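# Lay the top reel label-down on the scanner glass

## Task

Take the reel sitting on top of the stack and set it down lying flat on the scanner's glass with its label facing downward, then open the gripper so it is no longer held.

## Robot and tools

Robot: two arms, left_arm and right_arm. Each has six revolute joints (waist, shoulder, elbow, wrist pitch, wrist yaw, wrist roll) and a parallel gripper. The arm names are labels only and do not tell you which side of a picture an arm is on.

World frame: one frame shared by both arms. The origin sits on the table surface midway between the arms. +z is up, +x points out across the table, and left_arm is mounted on the +y side. The gripper's own +z runs along the fingers, and the fingers close along its y axis. The reported hand point lies between the finger pads, roughly 1 cm back from the tips.

Tool execute_actions, argument actions: a list that is empty or holds exactly one item. An empty list moves nothing and just reports the state. A motion item has rows (1 to 15 rows) and optional steps (1 to 15, default 15). Each step lasts 1/30 s and uses one row; if there are fewer rows than steps, the final row is repeated. A wait item has only steps (up to 300). It returns once that many steps have gone by since the previous result, and your reply time counts toward them. Optional pictures (true/false) turns camera images in the result on or off. A refused call sends the robot nothing.

Row layout: 14 numbers, each in [-1, 1], always both arms. The first seven are left_arm: six joint values in the order waist, shoulder, elbow, wrist pitch, wrist yaw, wrist roll, then the opening. The next seven are right_arm in the same order.

Joint values are offsets, not poses. They are scaled so that 1.0 equals 1.264 rad (waist), 1.32 (shoulder), 1.276 (elbow), 1.83 (wrist pitch), 1.686 (wrist yaw) and 2.022 (wrist roll). They are measured from the joint angles printed in the latest result that lists them. Before any such result exists, and for the second and later calls inside a single reply, they count from the pose the robot has when that action begins. They never stack on the row before. So all zeros means return to that reference pose, not stay put. Arms can sag under zeros. To hold a pose, put the correcting offsets in a reply's first call, use zeros in its later calls, and enlarge the correction if a joint still lags.

Opening is absolute: +1 fully open, -1 closed. Away from the ends, fingers go to where grip_measured would read your number. To hold something, command about 0.03 below the current grip_measured; a smaller gap grips more gently. Pads push about 50 to 62 N at most, less on very thin parts (under about 2 mm), with a short harder spike at first contact.

Joint ranges (rad): waist -2.880 to 2.880, shoulder 0.000 to 3.142, elbow 0.000 to 3.019, wrist pitch -1.693 to 1.571, wrist yaw -1.571 to 1.571, wrist roll -2.094 to 2.094. True ends may differ by up to 0.019 rad either way. A target more than 0.019 rad beyond an end gets the call refused. Targets past the real end are cut to that end, and the result may print "joint sent to its limit" (possibly about an earlier, still-running action). No such line does not prove there is room left.

Speed: each step the target is held within a lead of the measured angle: 0.264 rad waist, 0.32 shoulder, 0.276 elbow, 0.33 wrist pitch, 0.186 wrist yaw, 0.522 wrist roll. If targets would put the gripper over 70 mm from where it is measured, all joints are scaled back. Big moves therefore take several steps. After a call ends the arms keep heading for the last row's target while you think, until everything is nearly still or a step is HELD; only a new action then moves them further. Fingers already moving finish their motion.

Result lines: the state line gives each arm's end_effector_position (m) and end_effector_quat_wxyz in the world frame; it can be off, more at long reach. Joint positions and Joint velocities list, per arm, the six joints (rad, rad/s) then the finger-pad gap (m, m/s; 0.094 m is fully open). grip_measured is the opening on the command scale, with a fixed per-gripper error up to about 1 mm. "joint command not followed" means a clearance check altered or blocked joint targets on some steps; the rest of the row still ran. HELD marks steps where your row, wholly or partly, was not sent. Joint torques come in joint order, include gravity and friction, and have fixed offsets, scale and noise. MOTOR HOT appears from 85 °C; at 100 °C an OVER-TEMPERATURE FAULT drops that arm until it cools, so avoid long heavy holds.

Cameras: cam_high and cam_low (504x504) are fixed; cam_left_wrist and cam_right_wrist (616x616, fisheye) ride on the hands. Calibration lines give K, distortion and T_world_to_cam for projecting world points, accurate to a few degrees and millimetres. zoom_image takes camera (one of those names) and region [x0, y0, x1, y1] in that camera's pixels, origin top-left, at most 504 by 504, and returns a closer view of its latest image.

finished_scene takes scene (the current scene number), ends it for good and grades it; the reel must stay in place afterwards. A reply with no tool call ends everything.

Avoid: dropping or knocking anything off the table, letting the arms collide or press each other, slamming, and hard pushes. Occasional external tugs may pull on a held reel or shove loose items, so grip firmly and recheck.

Each tool is called after "Call:" as name([rows], argument=value, ...), one row to a line, values as JSON.

## Session

Call:
execute_actions(actions=[])

Scene clock: 0.00 s of 5600.00 s.
left_arm: end_effector_position=(+0.3267, +0.7202, +0.1960) grip_measured=+1.000 end_effector_quat_wxyz=(+0.329, -0.348, +0.852, -0.211) | right_arm: end_effector_position=(+0.0654, -0.7345, +0.2300) grip_measured=+1.000 end_effector_quat_wxyz=(+0.589, +0.352, +0.717, -0.126)
Joint positions: left_arm=[ 1.053  1.402  1.061 -1.009  0.779  0.305  0.094] | right_arm=[-1.744  1.138  0.628 -0.045 -1.02  -0.24   0.094]
Joint velocities: left_arm=[-0.024  0.015 -0.002 -0.002 -0.022 -0.051  0.   ] | right_arm=[-0.015 -0.015  0.017  0.012  0.037 -0.007  0.   ]
Joint torques (N m, as the arm reports them, + toward a larger angle): no reading
Motor temperatures (°C, as the motors report them): left_arm=[28 29 35 29 27 26] | right_arm=[26 29 32 27 29 28]
camera_calibration (this result's frames):
cam_left_wrist: T_world_to_cam=[[0.460788, -0.666792, 0.585716, 0.218659], [-0.851024, -0.519242, 0.0783914, 0.64148], [0.251858, -0.534581, -0.806716, 0.581595], [0, 0, 0, 1]] pos_world=[0.29868, 0.789793, 0.290823]
cam_right_wrist: T_world_to_cam=[[-0.659991, -0.715386, -0.229423, -0.430015], [-0.481952, 0.637427, -0.601173, 0.643339], [0.576311, -0.286198, -0.765478, 0.0517253], [0, 0, 0, 1]] pos_world=[-0.00355803, -0.702905, 0.327697]

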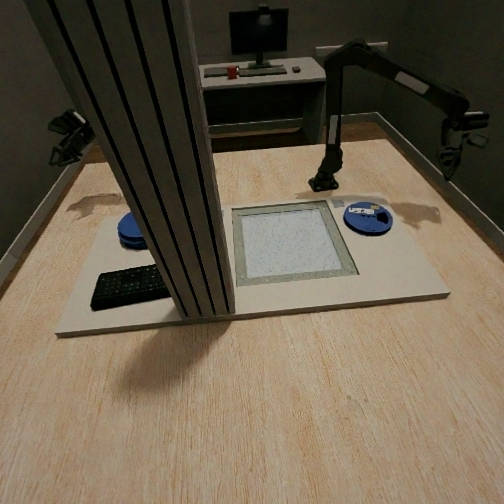

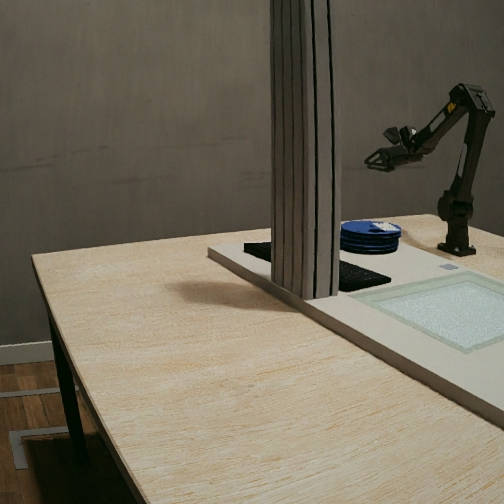

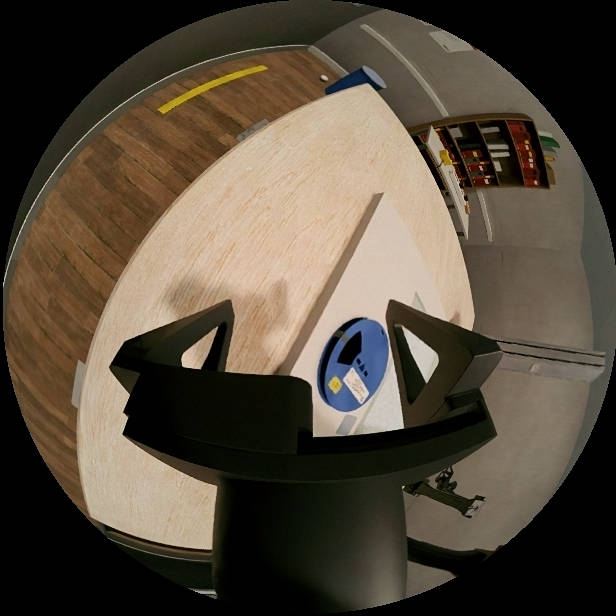

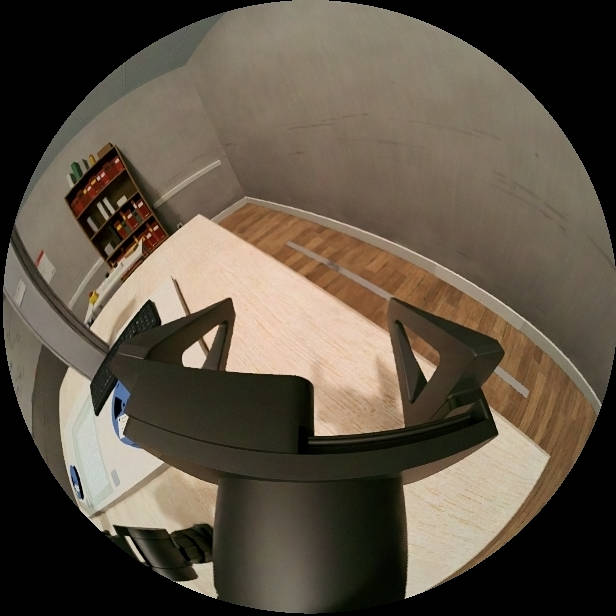

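Call:
zoom_image(camera="cam_low", region=[330, 200, 430, 275])

Call:
zoom_image(camera="cam_high", region=[90, 195, 180, 265])

Region (330, 200, 430, 275) of cam_low's 504x504 image, scaled by 5.040, with more detail than that image has; it fills the top 378 rows of this view, and the rest is white.

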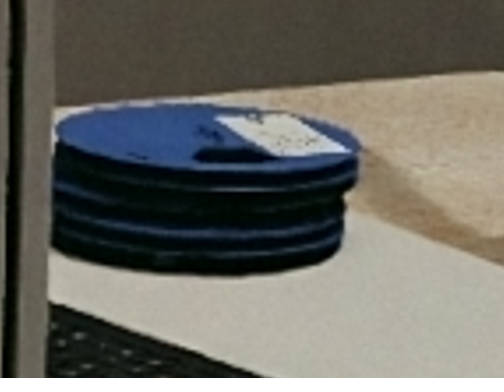

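Region (90, 195, 180, 265) of cam_high's 504x504 image, scaled by 5.600, with more detail than that image has.

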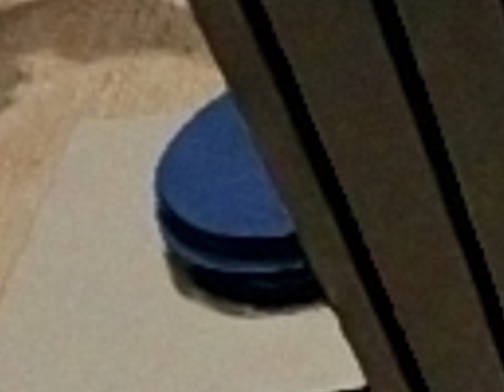

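Call:
execute_actions([
  {"rows": [
[0,0,0.012,0,0,0,1, 0.01,-0.01,0.04,-0.02,0.02,-0.02,1],
[0,0,0.012,0,0,0,1, 0.03,-0.02,0.06,-0.05,0.05,-0.05,1],
[0,0,0.012,0,0,0,1, 0.06,-0.03,0.08,-0.09,0.09,-0.09,1],
[0,0,0.012,0,0,0,1, 0.10,-0.04,0.10,-0.14,0.13,-0.14,1],
[0,0,0.012,0,0,0,1, 0.15,-0.05,0.12,-0.19,0.17,-0.19,1],
[0,0,0.012,0,0,0,1, 0.20,-0.057,0.14,-0.24,0.21,-0.24,1],
[0,0,0.012,0,0,0,1, 0.25,-0.062,0.155,-0.29,0.25,-0.29,1],
[0,0,0.012,0,0,0,1, 0.30,-0.062,0.166,-0.34,0.29,-0.34,1],
[0,0,0.012,0,0,0,1, 0.35,-0.062,0.166,-0.39,0.33,-0.39,1],
[0,0,0.012,0,0,0,1, 0.40,-0.062,0.166,-0.44,0.37,-0.44,1],
[0,0,0.012,0,0,0,1, 0.45,-0.062,0.166,-0.49,0.41,-0.49,1],
[0,0,0.012,0,0,0,1, 0.50,-0.062,0.166,-0.54,0.45,-0.54,1],
[0,0,0.012,0,0,0,1, 0.55,-0.062,0.166,-0.59,0.49,-0.59,1],
[0,0,0.012,0,0,0,1, 0.60,-0.062,0.166,-0.64,0.53,-0.63,1],
[0,0,0.012,0,0,0,1, 0.95,-0.062,0.166,-0.698,0.606,-0.663,1]], "steps": 15},
], pictures=false)

Call:
execute_actions([
  {"steps": 25},
], pictures=true)

Call:
zoom_image(camera="cam_right_wrist", region=[150, 20, 470, 340])

Scene clock: 57.07 s of 5600.00 s.
left_arm: end_effector_position=(+0.3267, +0.7202, +0.1960) grip_measured=+1.000 end_effector_quat_wxyz=(+0.329, -0.348, +0.852, -0.211) | right_arm: end_effector_position=(+0.1734, -0.5849, +0.1632) grip_measured=+1.000 end_effector_quat_wxyz=(+0.093, -0.076, +0.990, -0.079)
Joint positions: left_arm=[ 1.053  1.402  1.061 -1.009  0.779  0.305  0.094] | right_arm=[-1.022  1.059  0.816 -1.101 -0.097 -1.178  0.094]
Joint velocities: left_arm=[-0.015 -0.015  0.017 -0.012 -0.007  0.037  0.   ] | right_arm=[ 2.447  0.005 -0.002 -2.737  2.322 -2.352  0.   ]
Joint torques (N m, as the arm reports them, + toward a larger angle): left_arm=[  0.18 -11.65  10.99   0.94   0.63   0.02] | right_arm=[-0.08 -5.08  9.72  0.97 -0.5  -0.06]
Motor temperatures (°C, as the motors report them): left_arm=[28 30 39 29 28 26] | right_arm=[26 29 35 27 29 28]
Steps of this call (steps 1 to 90: nothing new was sent; then 53.57 s passed at rest; steps 91 to 105: all 15 steps of this action). Readings (joint positions):
91: left_arm=[1.053 1.402 1.061 -1.009 0.779 0.305] | right_arm=[-1.743 1.137 0.628 -0.050 -1.005 -0.245]
92: left_arm=[1.053 1.402 1.061 -1.009 0.779 0.305] | right_arm=[-1.741 1.134 0.631 -0.071 -0.969 -0.260]
94: left_arm=[1.053 1.402 1.061 -1.009 0.779 0.305] | right_arm=[-1.716 1.123 0.652 -0.168 -0.851 -0.329]
98: left_arm=[1.053 1.402 1.061 -1.009 0.779 0.305] | right_arm=[-1.539 1.087 0.736 -0.456 -0.605 -0.560]
105: the state above

Scene clock: 57.90 s of 5600.00 s.
left_arm: end_effector_position=(+0.3267, +0.7202, +0.1960) grip_measured=+1.000 end_effector_quat_wxyz=(+0.329, -0.348, +0.852, -0.211) | right_arm: end_effector_position=(+0.2261, -0.4578, +0.1557) grip_measured=+1.000 end_effector_quat_wxyz=(+0.004, -0.489, +0.872, -0.006)
Joint positions: left_arm=[ 1.053  1.402  1.061 -1.009  0.779  0.305  0.094] | right_arm=[-0.534  1.06   0.816 -1.312 -0.001 -1.569  0.094]
Joint velocities: left_arm=[-0.005  0.015 -0.002 -0.017 -0.037 -0.022  0.   ] | right_arm=[-0.015 -0.005  0.007  0.007 -0.007 -0.037  0.   ]
Joint torques (N m, as the arm reports them, + toward a larger angle): left_arm=[  0.34 -11.95  10.92   0.9    0.64   0.04] | right_arm=[-1.14 -5.17  9.43 -0.26  0.03 -0.05]
Motor temperatures (°C, as the motors report them): left_arm=[28 30 39 29 28 26] | right_arm=[26 29 35 27 29 28]
Steps of this call (steps 1 to 25: the robot went on to your last target). Readings (joint positions):
1: left_arm=[1.053 1.402 1.061 -1.009 0.779 0.305] | right_arm=[-0.937 1.060 0.816 -1.183 -0.041 -1.252]
2: left_arm=[1.053 1.402 1.061 -1.009 0.779 0.305] | right_arm=[-0.847 1.060 0.816 -1.237 -0.017 -1.314]
4: left_arm=[1.053 1.402 1.061 -1.009 0.779 0.305] | right_arm=[-0.663 1.060 0.816 -1.285 -0.006 -1.406]
8: left_arm=[1.053 1.402 1.061 -1.009 0.779 0.305] | right_arm=[-0.497 1.060 0.816 -1.309 -0.006 -1.506]
25: the state above
camera_calibration (this result's frames):
cam_left_wrist: T_world_to_cam=[[0.460788, -0.666792, 0.585716, 0.218659], [-0.851024, -0.519242, 0.0783914, 0.64148], [0.251858, -0.534581, -0.806716, 0.581595], [0, 0, 0, 1]] pos_world=[0.29868, 0.789793, 0.290823]
cam_right_wrist: T_world_to_cam=[[0.853423, -0.520725, 0.0227104, -0.43533], [-0.436715, -0.690596, 0.576505, -0.301887], [-0.284516, -0.50192, -0.816778, 0.085331], [0, 0, 0, 1]] pos_world=[0.26396, -0.39234, 0.253622]

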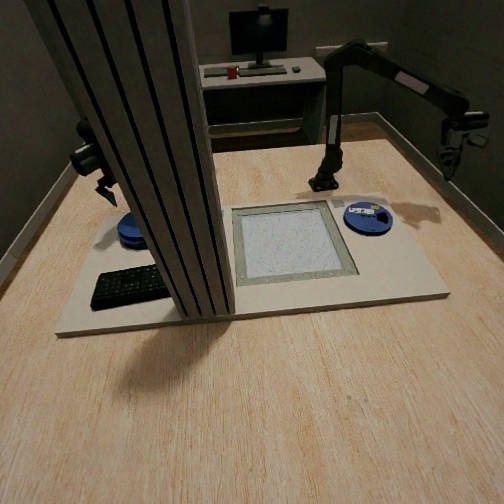

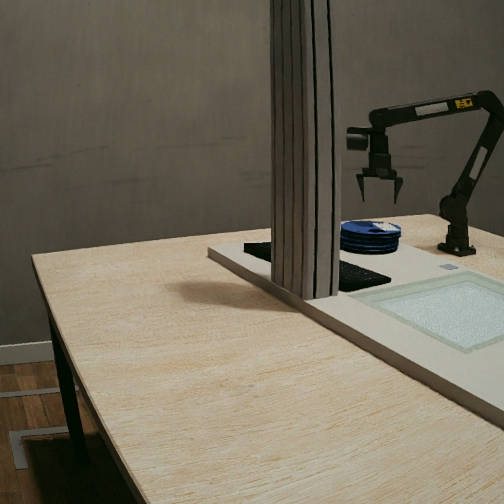

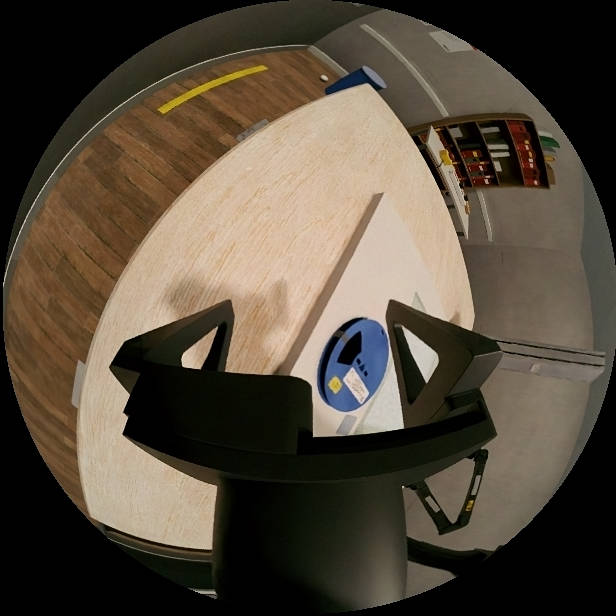

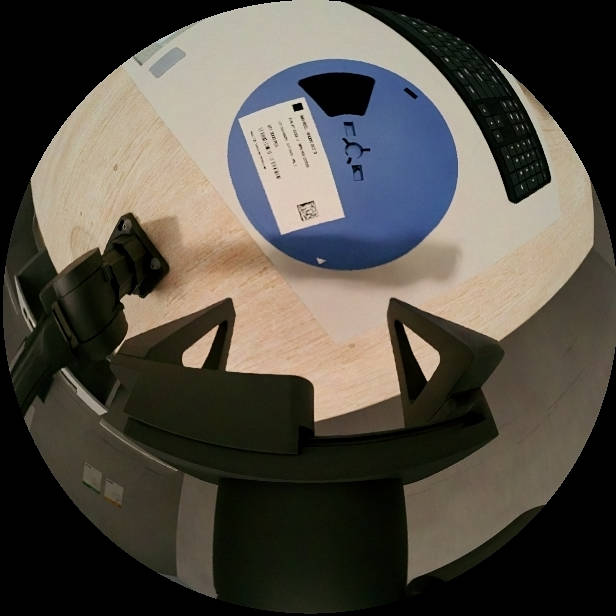

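Region (150, 20, 470, 340) of cam_right_wrist's 616x616 image, scaled by 1.575, with more detail than that image has.

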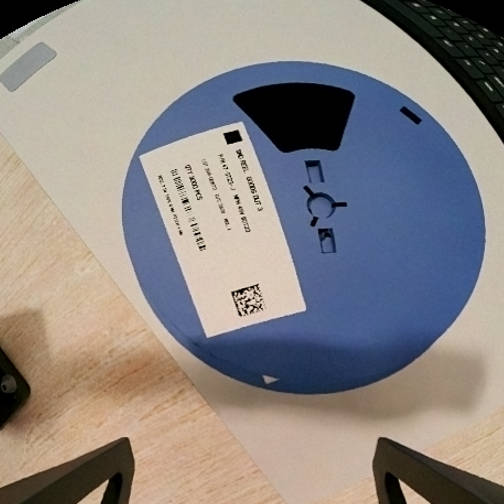

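Call:
execute_actions([
  {"rows": [
[0,0,0.012,0,0,0,1, -0.012,0.010,0.012,0.008,0,0,1],
[0,0,0.012,0,0,0,1, -0.018,0.020,0.012,0.014,0,0,1],
[0,0,0.012,0,0,0,1, -0.024,0.033,0.012,0.023,0,0,1],
[0,0,0.012,0,0,0,1, -0.030,0.048,0.012,0.034,0,0,1],
[0,0,0.012,0,0,0,1, -0.035,0.064,0.012,0.045,0,0,1],
[0,0,0.012,0,0,0,1, -0.04,0.080,0.012,0.056,0,0,1],
[0,0,0.012,0,0,0,1, -0.04,0.096,0.012,0.067,0,0,1],
[0,0,0.012,0,0,0,1, -0.04,0.111,0.012,0.078,0,0,1],
[0,0,0.012,0,0,0,1, -0.04,0.125,0.012,0.088,0,0,1],
[0,0,0.012,0,0,0,1, -0.04,0.137,0.012,0.096,0,0,1],
[0,0,0.012,0,0,0,1, -0.04,0.147,0.012,0.103,0,0,1],
[0,0,0.012,0,0,0,1, -0.04,0.155,0.012,0.109,0,0,1],
[0,0,0.012,0,0,0,1, -0.04,0.161,0.012,0.113,0,0,1],
[0,0,0.012,0,0,0,1, -0.04,0.164,0.012,0.115,0,0,1],
[0,0,0.012,0,0,0,1, -0.04,0.166,0.012,0.116,0,0,1]], "steps": 15},
], pictures=false)

Call:
execute_actions([
  {"steps": 10},
], pictures=true)

Call:
zoom_image(camera="cam_low", region=[330, 180, 430, 265])

Scene clock: 85.33 s of 5600.00 s.
left_arm: end_effector_position=(+0.3267, +0.7202, +0.1960) grip_measured=+1.000 end_effector_quat_wxyz=(+0.329, -0.348, +0.852, -0.211) | right_arm: end_effector_position=(+0.2589, -0.4931, +0.0956) grip_measured=+1.000 end_effector_quat_wxyz=(-0.002, -0.471, +0.882, +0.006)
Joint positions: left_arm=[ 1.053  1.402  1.061 -1.009  0.779  0.305  0.094] | right_arm=[-0.576  1.281  0.816 -1.119 -0.001 -1.571  0.094]
Joint velocities: left_arm=[-0.005 -0.005 -0.002  0.002  0.007 -0.007  0.   ] | right_arm=[-0.005  0.171 -0.007  0.149 -0.022  0.066  0.   ]
Joint torques (N m, as the arm reports them, + toward a larger angle): left_arm=[  0.21 -12.01  10.98   0.76   0.66   0.02] | right_arm=[-1.21 -7.68  8.1   0.4  -0.08  0.03]
Motor temperatures (°C, as the motors report them): left_arm=[28 30 39 29 28 26] | right_arm=[26 29 35 27 28 28]
Steps of this call (steps 1 to 30: the robot went on to your last target; steps 31 to 90: nothing new was sent; then 23.93 s passed at rest; steps 91 to 105: all 15 steps of this action). Readings (joint positions):
91: left_arm=[1.053 1.402 1.061 -1.009 0.779 0.305] | right_arm=[-0.534 1.061 0.816 -1.312 -0.001 -1.571]
92: left_arm=[1.053 1.402 1.061 -1.009 0.779 0.305] | right_arm=[-0.535 1.062 0.816 -1.309 -0.001 -1.571]
94: left_arm=[1.053 1.402 1.061 -1.009 0.779 0.305] | right_arm=[-0.542 1.075 0.816 -1.291 -0.001 -1.571]
98: left_arm=[1.053 1.402 1.061 -1.009 0.779 0.305] | right_arm=[-0.569 1.152 0.816 -1.219 -0.001 -1.571]
105: the state above

Scene clock: 85.67 s of 5600.00 s.
left_arm: end_effector_position=(+0.3267, +0.7202, +0.1960) grip_measured=+1.000 end_effector_quat_wxyz=(+0.329, -0.348, +0.852, -0.211) | right_arm: end_effector_position=(+0.2605, -0.4941, +0.0943) grip_measured=+1.000 end_effector_quat_wxyz=(-0.002, -0.471, +0.882, +0.004)
Joint positions: left_arm=[ 1.053  1.402  1.061 -1.009  0.779  0.305  0.094] | right_arm=[-0.576  1.285  0.816 -1.111 -0.001 -1.571  0.094]
Joint velocities: left_arm=[-0.005 -0.005  0.012 -0.017  0.022 -0.081  0.   ] | right_arm=[-0.015  0.005 -0.012 -0.007 -0.081  0.007  0.   ]
Joint torques (N m, as the arm reports them, + toward a larger angle): left_arm=[  0.39 -12.21  10.9    0.82   0.64   0.03] | right_arm=[-1.18 -7.5   8.1   0.41 -0.08  0.03]
Motor temperatures (°C, as the motors report them): left_arm=[28 30 39 29 28 26] | right_arm=[26 29 35 27 28 28]
Steps of this call (steps 1 to 10: the robot went on to your last target). Readings (joint positions):
1: left_arm=[1.053 1.402 1.061 -1.009 0.779 0.305] | right_arm=[-0.576 1.285 0.816 -1.114 -0.001 -1.571]
2: left_arm=[1.053 1.402 1.061 -1.009 0.779 0.305] | right_arm=[-0.576 1.286 0.816 -1.112 -0.001 -1.571]
4: left_arm=[1.053 1.402 1.061 -1.009 0.779 0.305] | right_arm=[-0.576 1.285 0.816 -1.111 -0.001 -1.571]
8: left_arm=[1.053 1.402 1.061 -1.009 0.779 0.305] | right_arm=[-0.576 1.285 0.816 -1.111 -0.001 -1.571]
10: the state above
camera_calibration (this result's frames):
cam_left_wrist: T_world_to_cam=[[0.460788, -0.666792, 0.585716, 0.218659], [-0.851024, -0.519242, 0.0783914, 0.64148], [0.251858, -0.534581, -0.806716, 0.581595], [0, 0, 0, 1]] pos_world=[0.29868, 0.789793, 0.290823]
cam_right_wrist: T_world_to_cam=[[0.832312, -0.554307, -0.000174071, -0.491182], [-0.452787, -0.680057, 0.576634, -0.267216], [-0.319751, -0.47986, -0.817003, 0.0468068], [0, 0, 0, 1]] pos_world=[0.302792, -0.431527, 0.192241]

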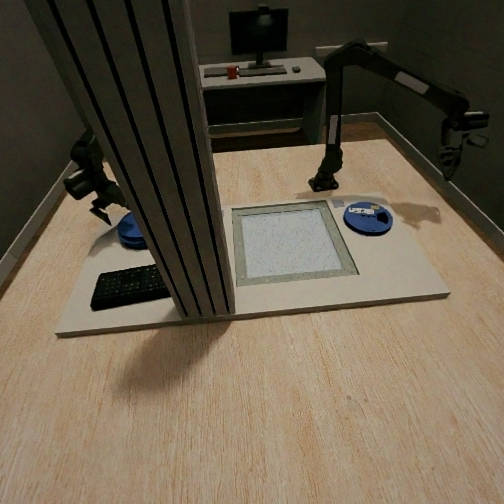

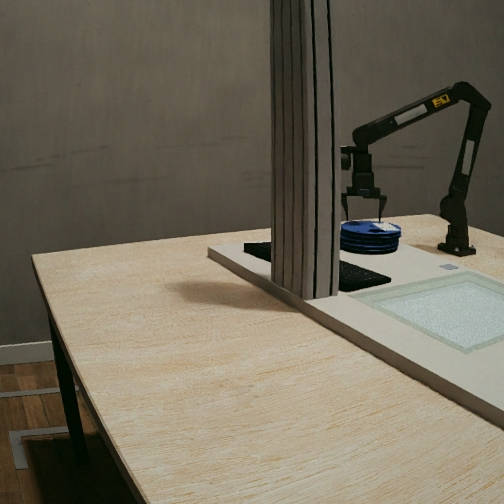

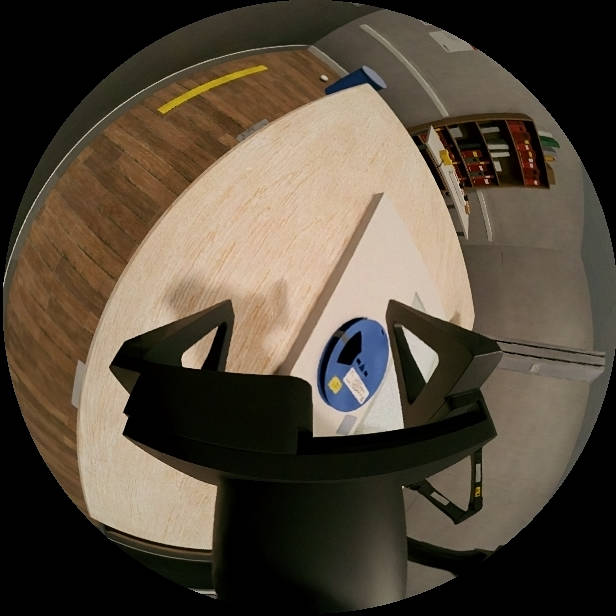

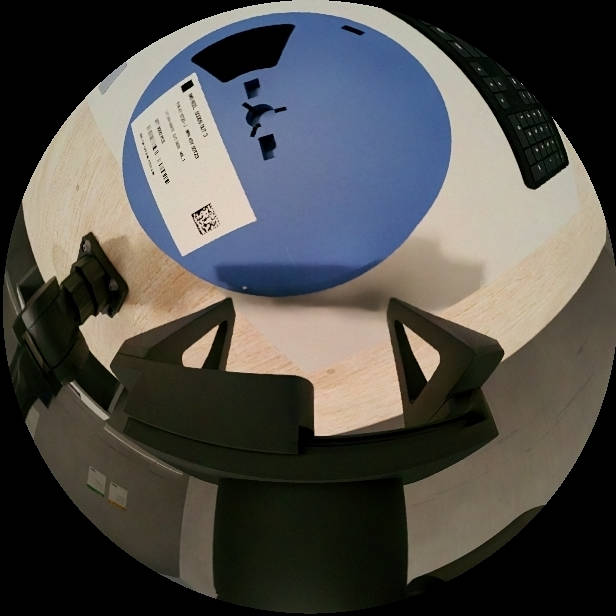

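Region (330, 180, 430, 265) of cam_low's 504x504 image, scaled by 5.040, with more detail than that image has; it fills the top 428 rows of this view, and the rest is white.

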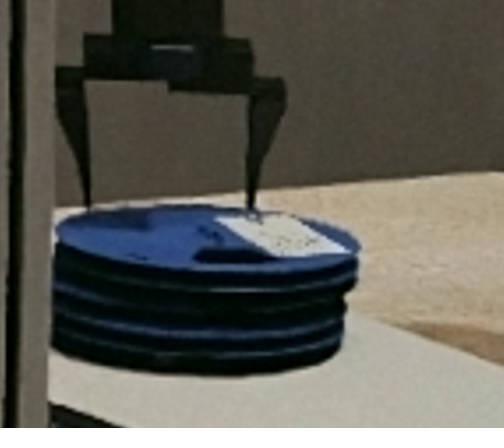

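Call:
execute_actions(actions=[])

Scene clock: 102.67 s of 5600.00 s.
left_arm: end_effector_position=(+0.3267, +0.7202, +0.1960) grip_measured=+1.000 end_effector_quat_wxyz=(+0.329, -0.348, +0.852, -0.211) | right_arm: end_effector_position=(+0.2605, -0.4941, +0.0943) grip_measured=+1.000 end_effector_quat_wxyz=(-0.002, -0.471, +0.882, +0.004)
Joint positions: left_arm=[ 1.053  1.402  1.061 -1.009  0.779  0.305  0.094] | right_arm=[-0.576  1.285  0.816 -1.111 -0.001 -1.571  0.094]
Joint velocities: left_arm=[-0.005  0.005 -0.017  0.002  0.007  0.007  0.   ] | right_arm=[-0.015 -0.015 -0.007  0.007 -0.007  0.022  0.   ]
Joint torques (N m, as the arm reports them, + toward a larger angle): left_arm=[  0.22 -11.9   10.95   0.77   0.64   0.04] | right_arm=[-1.19 -7.46  8.11  0.47 -0.08  0.02]
Motor temperatures (°C, as the motors report them): left_arm=[28 30 39 29 28 26] | right_arm=[26 29 34 27 28 28]
Steps of this call (steps 1 to 15: the robot went on to your last target; steps 16 to 90: nothing new was sent; then 14.00 s passed at rest). Readings (joint positions):
1: left_arm=[1.053 1.402 1.061 -1.009 0.779 0.305] | right_arm=[-0.576 1.285 0.816 -1.111 -0.001 -1.571]
2: left_arm=[1.053 1.402 1.061 -1.009 0.779 0.305] | right_arm=[-0.576 1.285 0.816 -1.111 -0.001 -1.571]
4: left_arm=[1.053 1.402 1.061 -1.009 0.779 0.305] | right_arm=[-0.576 1.285 0.816 -1.111 -0.001 -1.571]
8: left_arm=[1.053 1.402 1.061 -1.009 0.779 0.305] | right_arm=[-0.576 1.285 0.816 -1.111 -0.001 -1.571]
90: the state above
All arms were judged still, so your last target was given up. Only a new action makes them travel on or press farther. Fingers that are still opening or closing keep moving.
camera_calibration (this result's frames):
cam_left_wrist: T_world_to_cam=[[0.460788, -0.666792, 0.585716, 0.218659], [-0.851024, -0.519242, 0.0783914, 0.64148], [0.251858, -0.534581, -0.806716, 0.581595], [0, 0, 0, 1]] pos_world=[0.29868, 0.789793, 0.290823]
cam_right_wrist: T_world_to_cam=[[0.832312, -0.554307, -0.000174071, -0.491182], [-0.452787, -0.680057, 0.576634, -0.267216], [-0.319751, -0.47986, -0.817003, 0.0468068], [0, 0, 0, 1]] pos_world=[0.302792, -0.431527, 0.192241]

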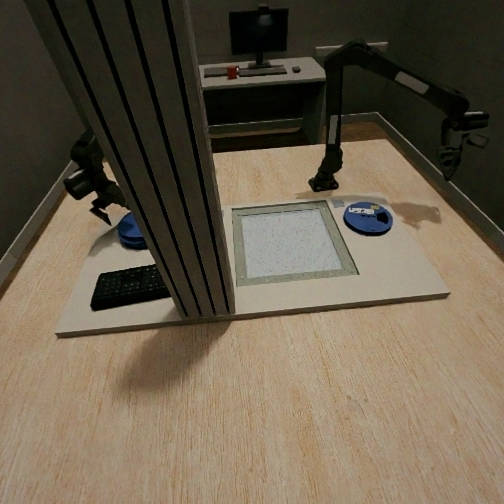

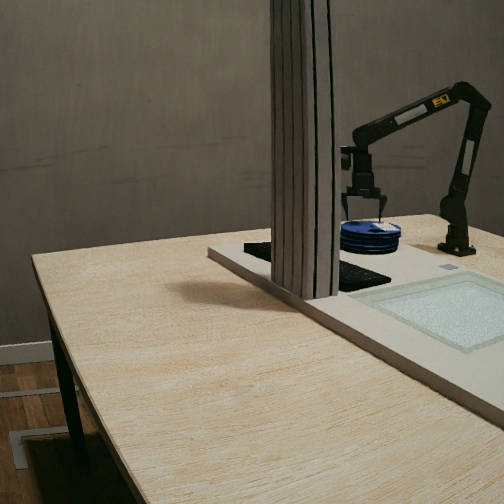

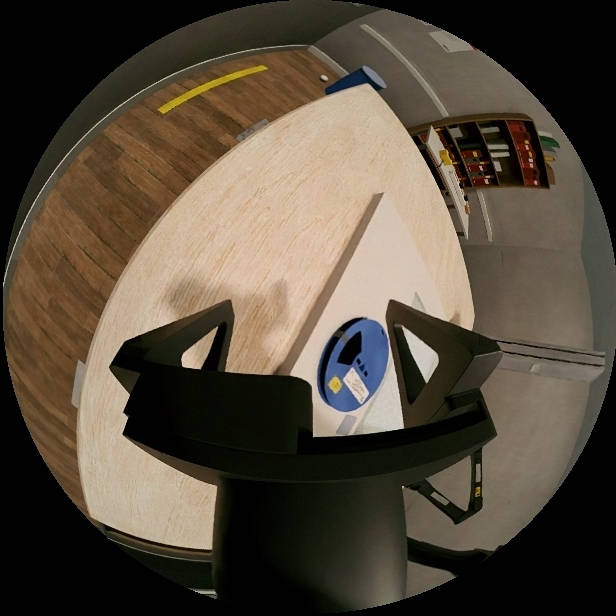

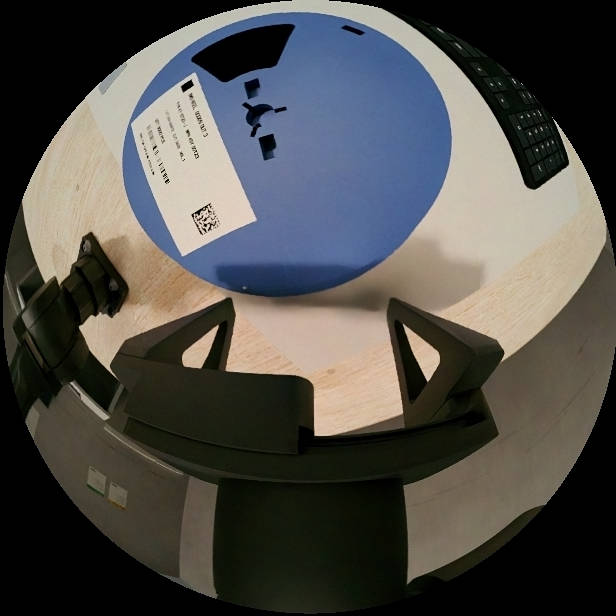

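Call:
execute_actions([
  {"rows":[[0,0,0.012,0,0,0,1,0,-0.004,0.012,0,0,0,1],[0,0,0.012,0,0,0,1,0.002,-0.007,0.012,0,0,0,1],[0,0,0.012,0,0,0,1,0.005,-0.010,0.012,0,0,0,1],[0,0,0.012,0,0,0,1,0.009,-0.012,0.012,0,0,0,1],[0,0,0.012,0,0,0,1,0.014,-0.012,0.012,0,0,0,1],[0,0,0.012,0,0,0,1,0.020,-0.012,0.012,0,0,0,1],[0,0,0.012,0,0,0,1,0.026,-0.012,0.012,0,0,0,1],[0,0,0.012,0,0,0,1,0.032,-0.012,0.012,0,0,0,1],[0,0,0.012,0,0,0,1,0.038,-0.012,0.012,0,0,0,1],[0,0,0.012,0,0,0,1,0.044,-0.012,0.012,0,0,0,1],[0,0,0.012,0,0,0,1,0.050,-0.012,0.012,0,0,0,1],[0,0,0.012,0,0,0,1,0.055,-0.012,0.012,0,0,0,1],[0,0,0.012,0,0,0,1,0.060,-0.012,0.012,0,0,0,1],[0,0,0.012,0,0,0,1,0.064,-0.012,0.012,0,0,0,1],[0,0,0.012,0,0,0,1,0.067,-0.012,0.012,0,0,0,1]],"steps":15},
], pictures=false)

Scene clock: 116.70 s of 5600.00 s.
left_arm: end_effector_position=(+0.3267, +0.7202, +0.1960) grip_measured=+1.000 end_effector_quat_wxyz=(+0.329, -0.348, +0.852, -0.211) | right_arm: end_effector_position=(+0.2714, -0.4771, +0.0965) grip_measured=+1.000 end_effector_quat_wxyz=(-0.000, -0.499, +0.866, +0.001)
Joint positions: left_arm=[ 1.053  1.402  1.061 -1.009  0.779  0.305  0.094] | right_arm=[-0.512  1.278  0.816 -1.111 -0.001 -1.571  0.094]
Joint velocities: left_arm=[ 0.005 -0.005  0.002 -0.012  0.022 -0.022  0.   ] | right_arm=[ 0.161  0.005 -0.002 -0.007  0.007 -0.022  0.   ]
Joint torques (N m, as the arm reports them, + toward a larger angle): left_arm=[  0.21 -11.9   11.03   0.86   0.64   0.01] | right_arm=[-0.08 -7.51  8.13  0.1  -0.11  0.01]
Motor temperatures (°C, as the motors report them): left_arm=[28 30 39 29 28 26] | right_arm=[26 29 34 27 28 28]
Steps of this call (steps 1 to 90: nothing new was sent; then 10.53 s passed at rest; steps 91 to 105: all 15 steps of this action). Readings (joint positions):
91: left_arm=[1.053 1.402 1.061 -1.009 0.779 0.305] | right_arm=[-0.576 1.285 0.816 -1.111 -0.001 -1.571]
92: left_arm=[1.053 1.402 1.061 -1.009 0.779 0.305] | right_arm=[-0.576 1.285 0.816 -1.111 -0.001 -1.571]
94: left_arm=[1.053 1.402 1.061 -1.009 0.779 0.305] | right_arm=[-0.576 1.284 0.816 -1.111 -0.001 -1.571]
98: left_arm=[1.053 1.402 1.061 -1.009 0.779 0.305] | right_arm=[-0.567 1.279 0.816 -1.111 -0.001 -1.571]
105: the state above

Call:
execute_actions([
  {"rows":[[0,0,0.012,0,0,0,1,0.019,-0.004,0.012,0,0,0,1],[0,0,0.012,0,0,0,1,0.022,-0.004,0.012,0,0,0,1],[0,0,0.012,0,0,0,1,0.026,-0.004,0.012,0,0,0,1],[0,0,0.012,0,0,0,1,0.030,-0.004,0.012,0,0,0,1],[0,0,0.012,0,0,0,1,0.035,-0.004,0.012,0,0,0,1],[0,0,0.012,0,0,0,1,0.040,-0.004,0.012,0,0,0,1],[0,0,0.012,0,0,0,1,0.045,-0.004,0.012,0,0,0,1],[0,0,0.012,0,0,0,1,0.050,-0.004,0.012,0,0,0,1],[0,0,0.012,0,0,0,1,0.055,-0.004,0.012,0,0,0,1],[0,0,0.012,0,0,0,1,0.060,-0.004,0.012,0,0,0,1],[0,0,0.012,0,0,0,1,0.065,-0.004,0.012,0,0,0,1],[0,0,0.012,0,0,0,1,0.070,-0.004,0.012,0,0,0,1],[0,0,0.012,0,0,0,1,0.075,-0.004,0.012,0,0,0,1],[0,0,0.012,0,0,0,1,0.080,-0.004,0.012,0,0,0,1],[0,0,0.012,0,0,0,1,0.085,-0.004,0.012,0,0,0,1]],"steps":15},
], pictures=true)

Scene clock: 126.87 s of 5600.00 s.
left_arm: end_effector_position=(+0.3267, +0.7202, +0.1960) grip_measured=+1.000 end_effector_quat_wxyz=(+0.329, -0.348, +0.852, -0.211) | right_arm: end_effector_position=(+0.2835, -0.4542, +0.0965) grip_measured=+1.000 end_effector_quat_wxyz=(-0.001, -0.534, +0.845, +0.001)
Joint positions: left_arm=[ 1.053  1.402  1.061 -1.009  0.779  0.305  0.094] | right_arm=[-0.43   1.278  0.816 -1.111  0.    -1.571  0.094]
Joint velocities: left_arm=[-0.015 -0.024  0.012 -0.012 -0.022  0.051  0.   ] | right_arm=[ 0.181  0.005  0.012 -0.007 -0.081 -0.022  0.   ]
Joint torques (N m, as the arm reports them, + toward a larger angle): left_arm=[  0.15 -11.97  10.99   0.88   0.65   0.03] | right_arm=[ 0.28 -7.46  8.21  0.06 -0.09  0.03]
Motor temperatures (°C, as the motors report them): left_arm=[28 30 39 29 28 26] | right_arm=[26 29 34 27 28 28]
Steps of this call (steps 1 to 15: the robot went on to your last target; steps 16 to 90: nothing new was sent; then 6.67 s passed at rest; steps 91 to 105: all 15 steps of this action). Readings (joint positions):
91: left_arm=[1.053 1.402 1.061 -1.009 0.779 0.305] | right_arm=[-0.502 1.278 0.816 -1.111 -0.001 -1.571]
92: left_arm=[1.053 1.402 1.061 -1.009 0.779 0.305] | right_arm=[-0.502 1.278 0.816 -1.111 -0.001 -1.571]
94: left_arm=[1.053 1.402 1.061 -1.009 0.779 0.305] | right_arm=[-0.500 1.278 0.816 -1.111 -0.000 -1.571]
98: left_arm=[1.053 1.402 1.061 -1.009 0.779 0.305] | right_arm=[-0.480 1.278 0.816 -1.111 -0.000 -1.571]
105: the state above
camera_calibration (this result's frames):
cam_left_wrist: T_world_to_cam=[[0.460788, -0.666792, 0.585716, 0.218659], [-0.851024, -0.519242, 0.0783914, 0.64148], [0.251858, -0.534581, -0.806716, 0.581595], [0, 0, 0, 1]] pos_world=[0.29868, 0.789793, 0.290823]
cam_right_wrist: T_world_to_cam=[[0.903964, -0.42755, 0.00707089, -0.451663], [-0.352632, -0.736009, 0.577877, -0.28476], [-0.241867, -0.524873, -0.816093, 0.0325054], [0, 0, 0, 1]] pos_world=[0.315733, -0.385633, 0.194277]

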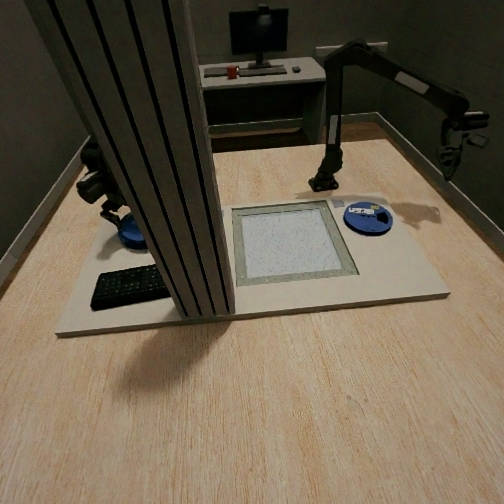

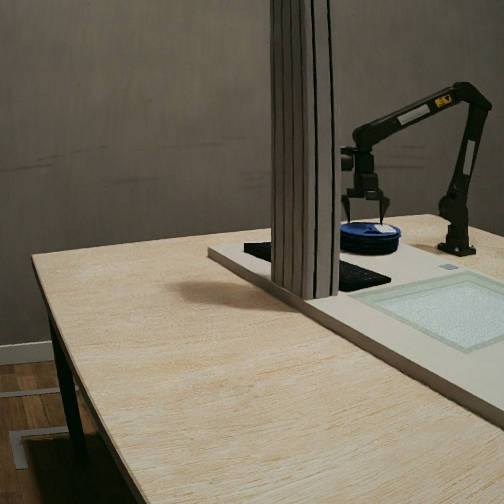

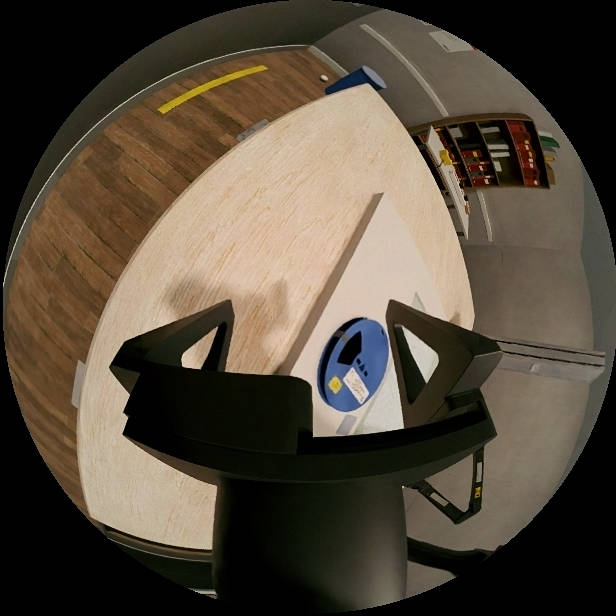

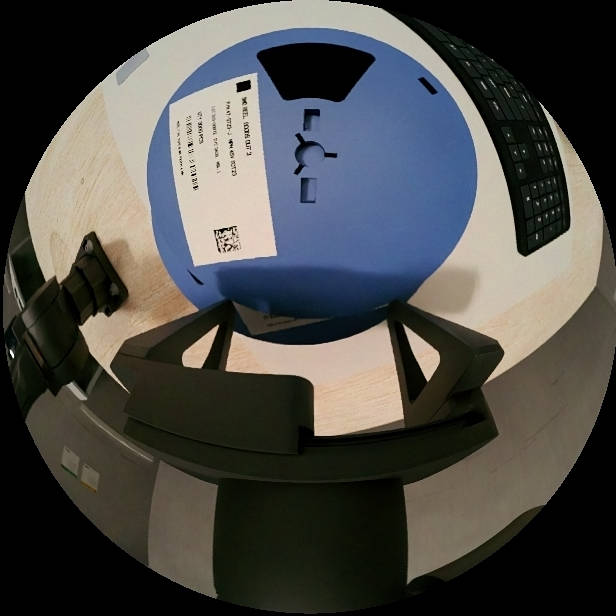

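Call:
execute_actions([
  {"rows":[[0,0,0.012,0,0,0,1,0.023,-0.004,0.012,0,0,0,1],[0,0,0.012,0,0,0,1,0.027,-0.004,0.012,0,0,0,1],[0,0,0.012,0,0,0,1,0.032,-0.004,0.012,0,0,0,1],[0,0,0.012,0,0,0,1,0.038,-0.004,0.012,0,0,0,1],[0,0,0.012,0,0,0,1,0.044,-0.004,0.012,0,0,0,1],[0,0,0.012,0,0,0,1,0.050,-0.004,0.012,0,0,0,1],[0,0,0.012,0,0,0,1,0.056,-0.004,0.012,0,0,0,1],[0,0,0.012,0,0,0,1,0.062,-0.004,0.012,0,0,0,1],[0,0,0.012,0,0,0,1,0.068,-0.004,0.012,0,0,0,1],[0,0,0.012,0,0,0,1,0.074,-0.004,0.012,0,0,0,1],[0,0,0.012,0,0,0,1,0.080,-0.004,0.012,0,0,0,1],[0,0,0.012,0,0,0,1,0.086,-0.004,0.012,0,0,0,1],[0,0,0.012,0,0,0,1,0.091,-0.004,0.012,0,0,0,1],[0,0,0.012,0,0,0,1,0.096,-0.004,0.012,0,0,0,1],[0,0,0.012,0,0,0,1,0.100,-0.004,0.012,0,0,0,1]],"steps":15},
], pictures=false)

Call:
execute_actions([
  {"steps":10},
], pictures=true)

Scene clock: 151.20 s of 5600.00 s.
left_arm: end_effector_position=(+0.3267, +0.7202, +0.1960) grip_measured=+1.000 end_effector_quat_wxyz=(+0.329, -0.348, +0.852, -0.211) | right_arm: end_effector_position=(+0.2960, -0.4241, +0.0965) grip_measured=+1.000 end_effector_quat_wxyz=(-0.001, -0.577, +0.817, +0.001)
Joint positions: left_arm=[ 1.053  1.402  1.061 -1.009  0.779  0.305  0.094] | right_arm=[-0.328  1.278  0.816 -1.111  0.001 -1.571  0.094]
Joint velocities: left_arm=[-0.024  0.005 -0.017 -0.002 -0.154  0.037  0.   ] | right_arm=[ 0.181 -0.005 -0.037 -0.002  0.022 -0.022  0.   ]
Joint torques (N m, as the arm reports them, + toward a larger angle): left_arm=[  0.34 -12.01  10.95   0.87   0.64   0.04] | right_arm=[ 0.26 -7.43  8.15  0.07 -0.11  0.01]
Motor temperatures (°C, as the motors report them): left_arm=[28 30 39 29 28 26] | right_arm=[26 29 34 27 28 28]
Steps of this call (steps 1 to 30: the robot went on to your last target; steps 31 to 90: nothing new was sent; then 20.83 s passed at rest; steps 91 to 105: all 15 steps of this action). Readings (joint positions):
91: left_arm=[1.053 1.402 1.061 -1.009 0.779 0.305] | right_arm=[-0.417 1.278 0.816 -1.111 0.000 -1.571]
92: left_arm=[1.053 1.402 1.061 -1.009 0.779 0.305] | right_arm=[-0.416 1.278 0.816 -1.111 0.000 -1.571]
94: left_arm=[1.053 1.402 1.061 -1.009 0.779 0.305] | right_arm=[-0.413 1.278 0.816 -1.111 0.001 -1.571]
98: left_arm=[1.053 1.402 1.061 -1.009 0.779 0.305] | right_arm=[-0.387 1.278 0.816 -1.111 0.001 -1.571]
105: the state above

Scene clock: 151.53 s of 5600.00 s.
left_arm: end_effector_position=(+0.3267, +0.7202, +0.1960) grip_measured=+1.000 end_effector_quat_wxyz=(+0.329, -0.348, +0.852, -0.211) | right_arm: end_effector_position=(+0.2973, -0.4205, +0.0965) grip_measured=+1.000 end_effector_quat_wxyz=(-0.001, -0.582, +0.813, +0.001)
Joint positions: left_arm=[ 1.053  1.402  1.061 -1.009  0.779  0.305  0.094] | right_arm=[-0.315  1.278  0.816 -1.111  0.001 -1.571  0.094]
Joint velocities: left_arm=[ 0.005 -0.015  0.002 -0.007 -0.007 -0.007  0.   ] | right_arm=[ 0.005 -0.005 -0.022 -0.002 -0.066  0.007  0.   ]
Joint torques (N m, as the arm reports them, + toward a larger angle): left_arm=[ -0.04 -11.85  10.97   0.88   0.65   0.02] | right_arm=[ 0.2  -7.32  8.15  0.09 -0.11  0.01]
Motor temperatures (°C, as the motors report them): left_arm=[28 30 39 29 28 26] | right_arm=[26 29 34 27 28 28]
Steps of this call (steps 1 to 10: the robot went on to your last target). Readings (joint positions):
1: left_arm=[1.053 1.402 1.061 -1.009 0.779 0.305] | right_arm=[-0.322 1.278 0.816 -1.111 0.001 -1.571]
2: left_arm=[1.053 1.402 1.061 -1.009 0.779 0.305] | right_arm=[-0.318 1.278 0.816 -1.111 0.001 -1.571]
4: left_arm=[1.053 1.402 1.061 -1.009 0.779 0.305] | right_arm=[-0.315 1.278 0.816 -1.111 0.001 -1.571]
8: left_arm=[1.053 1.402 1.061 -1.009 0.779 0.305] | right_arm=[-0.315 1.278 0.816 -1.111 0.001 -1.571]
10: the state above
camera_calibration (this result's frames):
cam_left_wrist: T_world_to_cam=[[0.460788, -0.666792, 0.585716, 0.218659], [-0.851024, -0.519242, 0.0783914, 0.64148], [0.251858, -0.534581, -0.806716, 0.581595], [0, 0, 0, 1]] pos_world=[0.29868, 0.789793, 0.290823]
cam_right_wrist: T_world_to_cam=[[0.946875, -0.321524, 0.00707014, -0.417888], [-0.266207, -0.771254, 0.578188, -0.295643], [-0.180448, -0.549354, -0.815873, 0.0249507], [0, 0, 0, 1]] pos_world=[0.321488, -0.34867, 0.194248]

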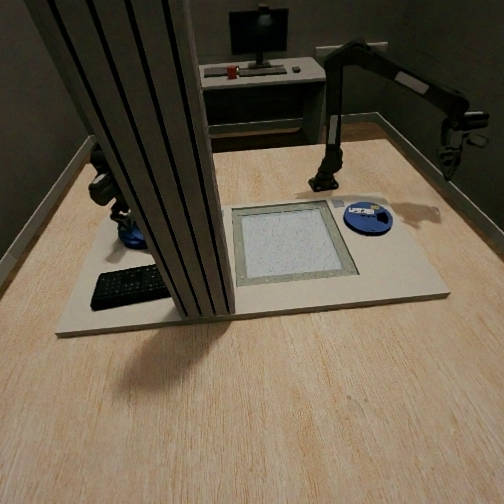

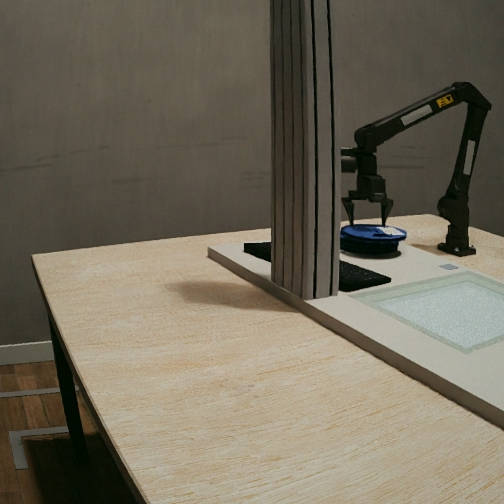

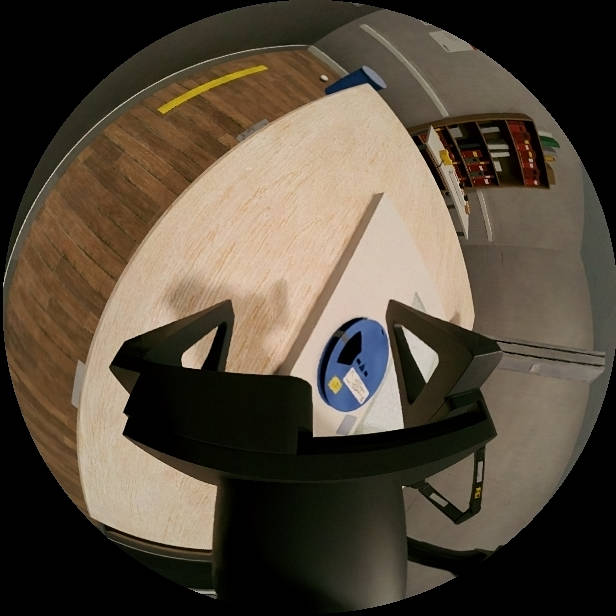

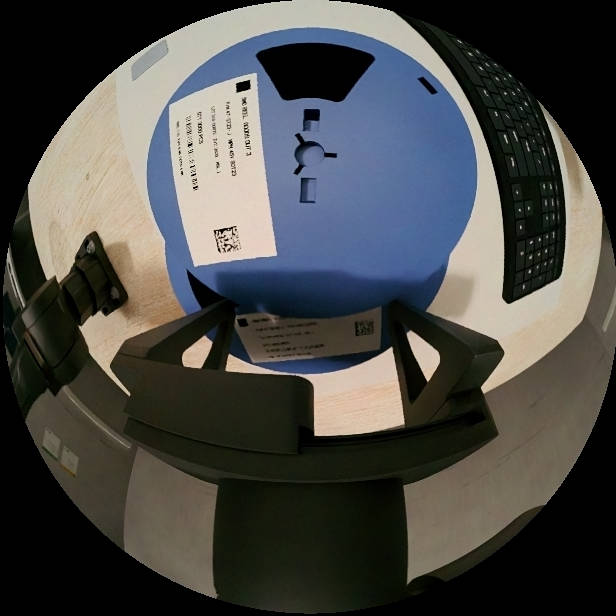

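Call:
execute_actions([
  {"rows":[[0,0,0.012,0,0,0,1,-0.004,-0.005,0.012,0,0.02,0,1],[0,0,0.012,0,0,0,1,-0.006,-0.007,0.012,0,0.05,0,1],[0,0,0.012,0,0,0,1,-0.008,-0.010,0.012,0,0.09,0,1],[0,0,0.012,0,0,0,1,-0.008,-0.014,0.012,0,0.14,0,1],[0,0,0.012,0,0,0,1,-0.008,-0.018,0.012,0,0.20,0,1],[0,0,0.012,0,0,0,1,-0.008,-0.022,0.012,0,0.26,0,0.9],[0,0,0.012,0,0,0,1,-0.008,-0.025,0.012,0,0.33,0,0.75],[0,0,0.012,0,0,0,1,-0.008,-0.028,0.012,0,0.40,0,0.6],[0,0,0.012,0,0,0,1,-0.008,-0.030,0.012,0,0.47,0,0.45],[0,0,0.012,0,0,0,1,-0.008,-0.030,0.012,0,0.54,0,0.3],[0,0,0.012,0,0,0,1,-0.008,-0.030,0.012,0,0.61,0.01,0.15],[0,0,0.012,0,0,0,1,-0.008,-0.030,0.012,0,0.67,0.03,0.0],[0,0,0.012,0,0,0,1,-0.008,-0.030,0.012,0,0.73,0.06,-0.1],[0,0,0.012,0,0,0,1,-0.008,-0.030,0.012,0,0.78,0.10,-0.15],[0,0,0.012,0,0,0,1,-0.008,-0.030,0.012,0,0.81,0.15,-0.15]],"steps":15},
], pictures=false)

Scene clock: 200.30 s of 5600.00 s.
left_arm: end_effector_position=(+0.3267, +0.7202, +0.1960) grip_measured=+1.000 end_effector_quat_wxyz=(+0.329, -0.348, +0.852, -0.211) | right_arm: end_effector_position=(+0.2409, -0.5757, +0.2294) grip_measured=-0.141 end_effector_quat_wxyz=(-0.460, -0.424, +0.680, -0.381)
Joint positions: left_arm=[ 1.053  1.402  1.061 -1.009  0.779  0.305  0.094] | right_arm=[-0.317  1.244  0.816 -1.111  1.281 -1.47   0.04 ]
Joint velocities: left_arm=[ 0.024 -0.005 -0.032 -0.022  0.007  0.051  0.   ] | right_arm=[-0.015  0.015 -0.022 -0.012  2.308  1.282 -0.014]
Joint torques (N m, as the arm reports them, + toward a larger angle): left_arm=[  0.39 -11.84  11.01   0.83   0.65   0.01] | right_arm=[-0.92 -7.19  8.26  0.1   0.32  0.09]
Motor temperatures (°C, as the motors report them): left_arm=[28 30 39 29 28 26] | right_arm=[26 29 35 27 28 28]
Steps of this call (steps 1 to 30: the robot went on to your last target; steps 31 to 90: nothing new was sent; then 45.27 s passed at rest; steps 91 to 105: all 15 steps of this action). Readings (joint positions):
91: left_arm=[1.053 1.402 1.061 -1.009 0.779 0.305] | right_arm=[-0.315 1.278 0.816 -1.111 0.015 -1.571]
92: left_arm=[1.053 1.402 1.061 -1.009 0.779 0.305] | right_arm=[-0.315 1.278 0.816 -1.111 0.050 -1.571]
94: left_arm=[1.053 1.402 1.061 -1.009 0.779 0.305] | right_arm=[-0.315 1.277 0.816 -1.111 0.175 -1.571]
98: left_arm=[1.053 1.402 1.061 -1.009 0.779 0.305] | right_arm=[-0.316 1.264 0.816 -1.111 0.563 -1.571]
105: the state above

Call:
execute_actions([
  {"rows":[[0,0,0.012,0,0,0,1,0.02,-0.004,0.008,0.002,0.049,0.12,-0.15],[0,0,0.012,0,0,0,1,0.05,-0.006,0.0,0.005,0.049,0.15,-0.15],[0,0,0.012,0,0,0,1,0.10,-0.009,-0.01,0.010,0.049,0.19,-0.15],[0,0,0.012,0,0,0,1,0.16,-0.012,-0.022,0.016,0.049,0.24,-0.15],[0,0,0.012,0,0,0,1,0.23,-0.015,-0.036,0.022,0.049,0.30,-0.15],[0,0,0.012,0,0,0,1,0.31,-0.018,-0.050,0.028,0.049,0.36,-0.15],[0,0,0.012,0,0,0,1,0.39,-0.021,-0.065,0.034,0.049,0.42,-0.15],[0,0,0.012,0,0,0,1,0.47,-0.024,-0.080,0.040,0.049,0.48,-0.15],[0,0,0.012,0,0,0,1,0.55,-0.027,-0.095,0.047,0.049,0.54,-0.15],[0,0,0.012,0,0,0,1,0.63,-0.030,-0.110,0.053,0.049,0.59,-0.15],[0,0,0.012,0,0,0,1,0.71,-0.032,-0.124,0.059,0.049,0.64,-0.15],[0,0,0.012,0,0,0,1,0.79,-0.033,-0.137,0.065,0.049,0.68,-0.15],[0,0,0.012,0,0,0,1,0.86,-0.033,-0.148,0.070,0.049,0.71,-0.15],[0,0,0.012,0,0,0,1,0.93,-0.033,-0.156,0.074,0.049,0.725,-0.15],[0,0,0.012,0,0,0,1,0.98,-0.033,-0.160,0.077,0.049,0.73,-0.15]],"steps":15},
], pictures=false)

Call:
execute_actions([
  {"steps":20},
], pictures=false)

Scene clock: 219.40 s of 5600.00 s.
left_arm: end_effector_position=(+0.3267, +0.7202, +0.1960) grip_measured=+1.000 end_effector_quat_wxyz=(+0.329, -0.348, +0.852, -0.211) | right_arm: end_effector_position=(+0.3193, -0.2999, +0.1935) grip_measured=-0.148 end_effector_quat_wxyz=(+0.095, -0.338, +0.699, -0.623)
Joint positions: left_arm=[ 1.053  1.402  1.061 -1.009  0.779  0.305  0.094] | right_arm=[ 0.614  1.217  0.646 -0.991  1.364 -0.309  0.04 ]
Joint velocities: left_arm=[ 0.005 -0.005  0.002  0.002  0.007 -0.051  0.   ] | right_arm=[ 2.75  -0.005 -0.388  0.217 -0.051  1.971 -0.001]
Joint torques (N m, as the arm reports them, + toward a larger angle): left_arm=[  0.39 -11.74  11.01   0.87   0.64   0.04] | right_arm=[-1.49 -7.23  6.    0.33  0.6   0.12]
Motor temperatures (°C, as the motors report them): left_arm=[28 30 40 29 28 26] | right_arm=[26 29 35 27 29 28]
Steps of this call (steps 1 to 30: the robot went on to your last target; steps 31 to 90: nothing new was sent; then 15.60 s passed at rest; steps 91 to 105: all 15 steps of this action). Readings (joint positions):
91: left_arm=[1.053 1.402 1.061 -1.009 0.779 0.305] | right_arm=[-0.317 1.241 0.816 -1.111 1.363 -1.271]
92: left_arm=[1.053 1.402 1.061 -1.009 0.779 0.305] | right_arm=[-0.312 1.241 0.816 -1.111 1.363 -1.254]
94: left_arm=[1.053 1.402 1.061 -1.009 0.779 0.305] | right_arm=[-0.267 1.240 0.812 -1.105 1.364 -1.183]
98: left_arm=[1.053 1.402 1.061 -1.009 0.779 0.305] | right_arm=[-0.007 1.231 0.769 -1.067 1.364 -0.915]
105: the state above

Scene clock: 220.07 s of 5600.00 s.
left_arm: end_effector_position=(+0.3267, +0.7202, +0.1960) grip_measured=+1.000 end_effector_quat_wxyz=(+0.329, -0.348, +0.852, -0.211) | right_arm: end_effector_position=(+0.2935, -0.2061, +0.1875) grip_measured=-0.148 end_effector_quat_wxyz=(+0.279, -0.344, +0.696, -0.565)
Joint positions: left_arm=[ 1.053  1.402  1.061 -1.009  0.779  0.305  0.094] | right_arm=[ 0.93   1.207  0.62  -0.977  1.364 -0.007  0.04 ]
Joint velocities: left_arm=[-0.015 -0.015  0.002 -0.002  0.037  0.007  0.   ] | right_arm=[-0.005 -0.015 -0.007 -0.002 -0.022  0.022 -0.001]
Joint torques (N m, as the arm reports them, + toward a larger angle): left_arm=[  0.55 -11.54  10.97   0.83   0.66   0.03] | right_arm=[-1.19 -5.91  6.04  0.48  0.61  0.17]
Motor temperatures (°C, as the motors report them): left_arm=[28 30 40 29 28 26] | right_arm=[26 29 35 27 29 28]
Steps of this call (steps 1 to 20: the robot went on to your last target). Readings (joint positions):
1: left_arm=[1.053 1.402 1.061 -1.009 0.779 0.305] | right_arm=[0.709 1.217 0.635 -0.985 1.364 -0.249]
2: left_arm=[1.053 1.402 1.061 -1.009 0.779 0.305] | right_arm=[0.801 1.217 0.628 -0.982 1.364 -0.200]
4: left_arm=[1.053 1.402 1.061 -1.009 0.779 0.305] | right_arm=[0.933 1.217 0.625 -0.978 1.364 -0.129]
8: left_arm=[1.053 1.402 1.061 -1.009 0.779 0.305] | right_arm=[0.956 1.210 0.623 -0.977 1.364 -0.055]
20: the state above


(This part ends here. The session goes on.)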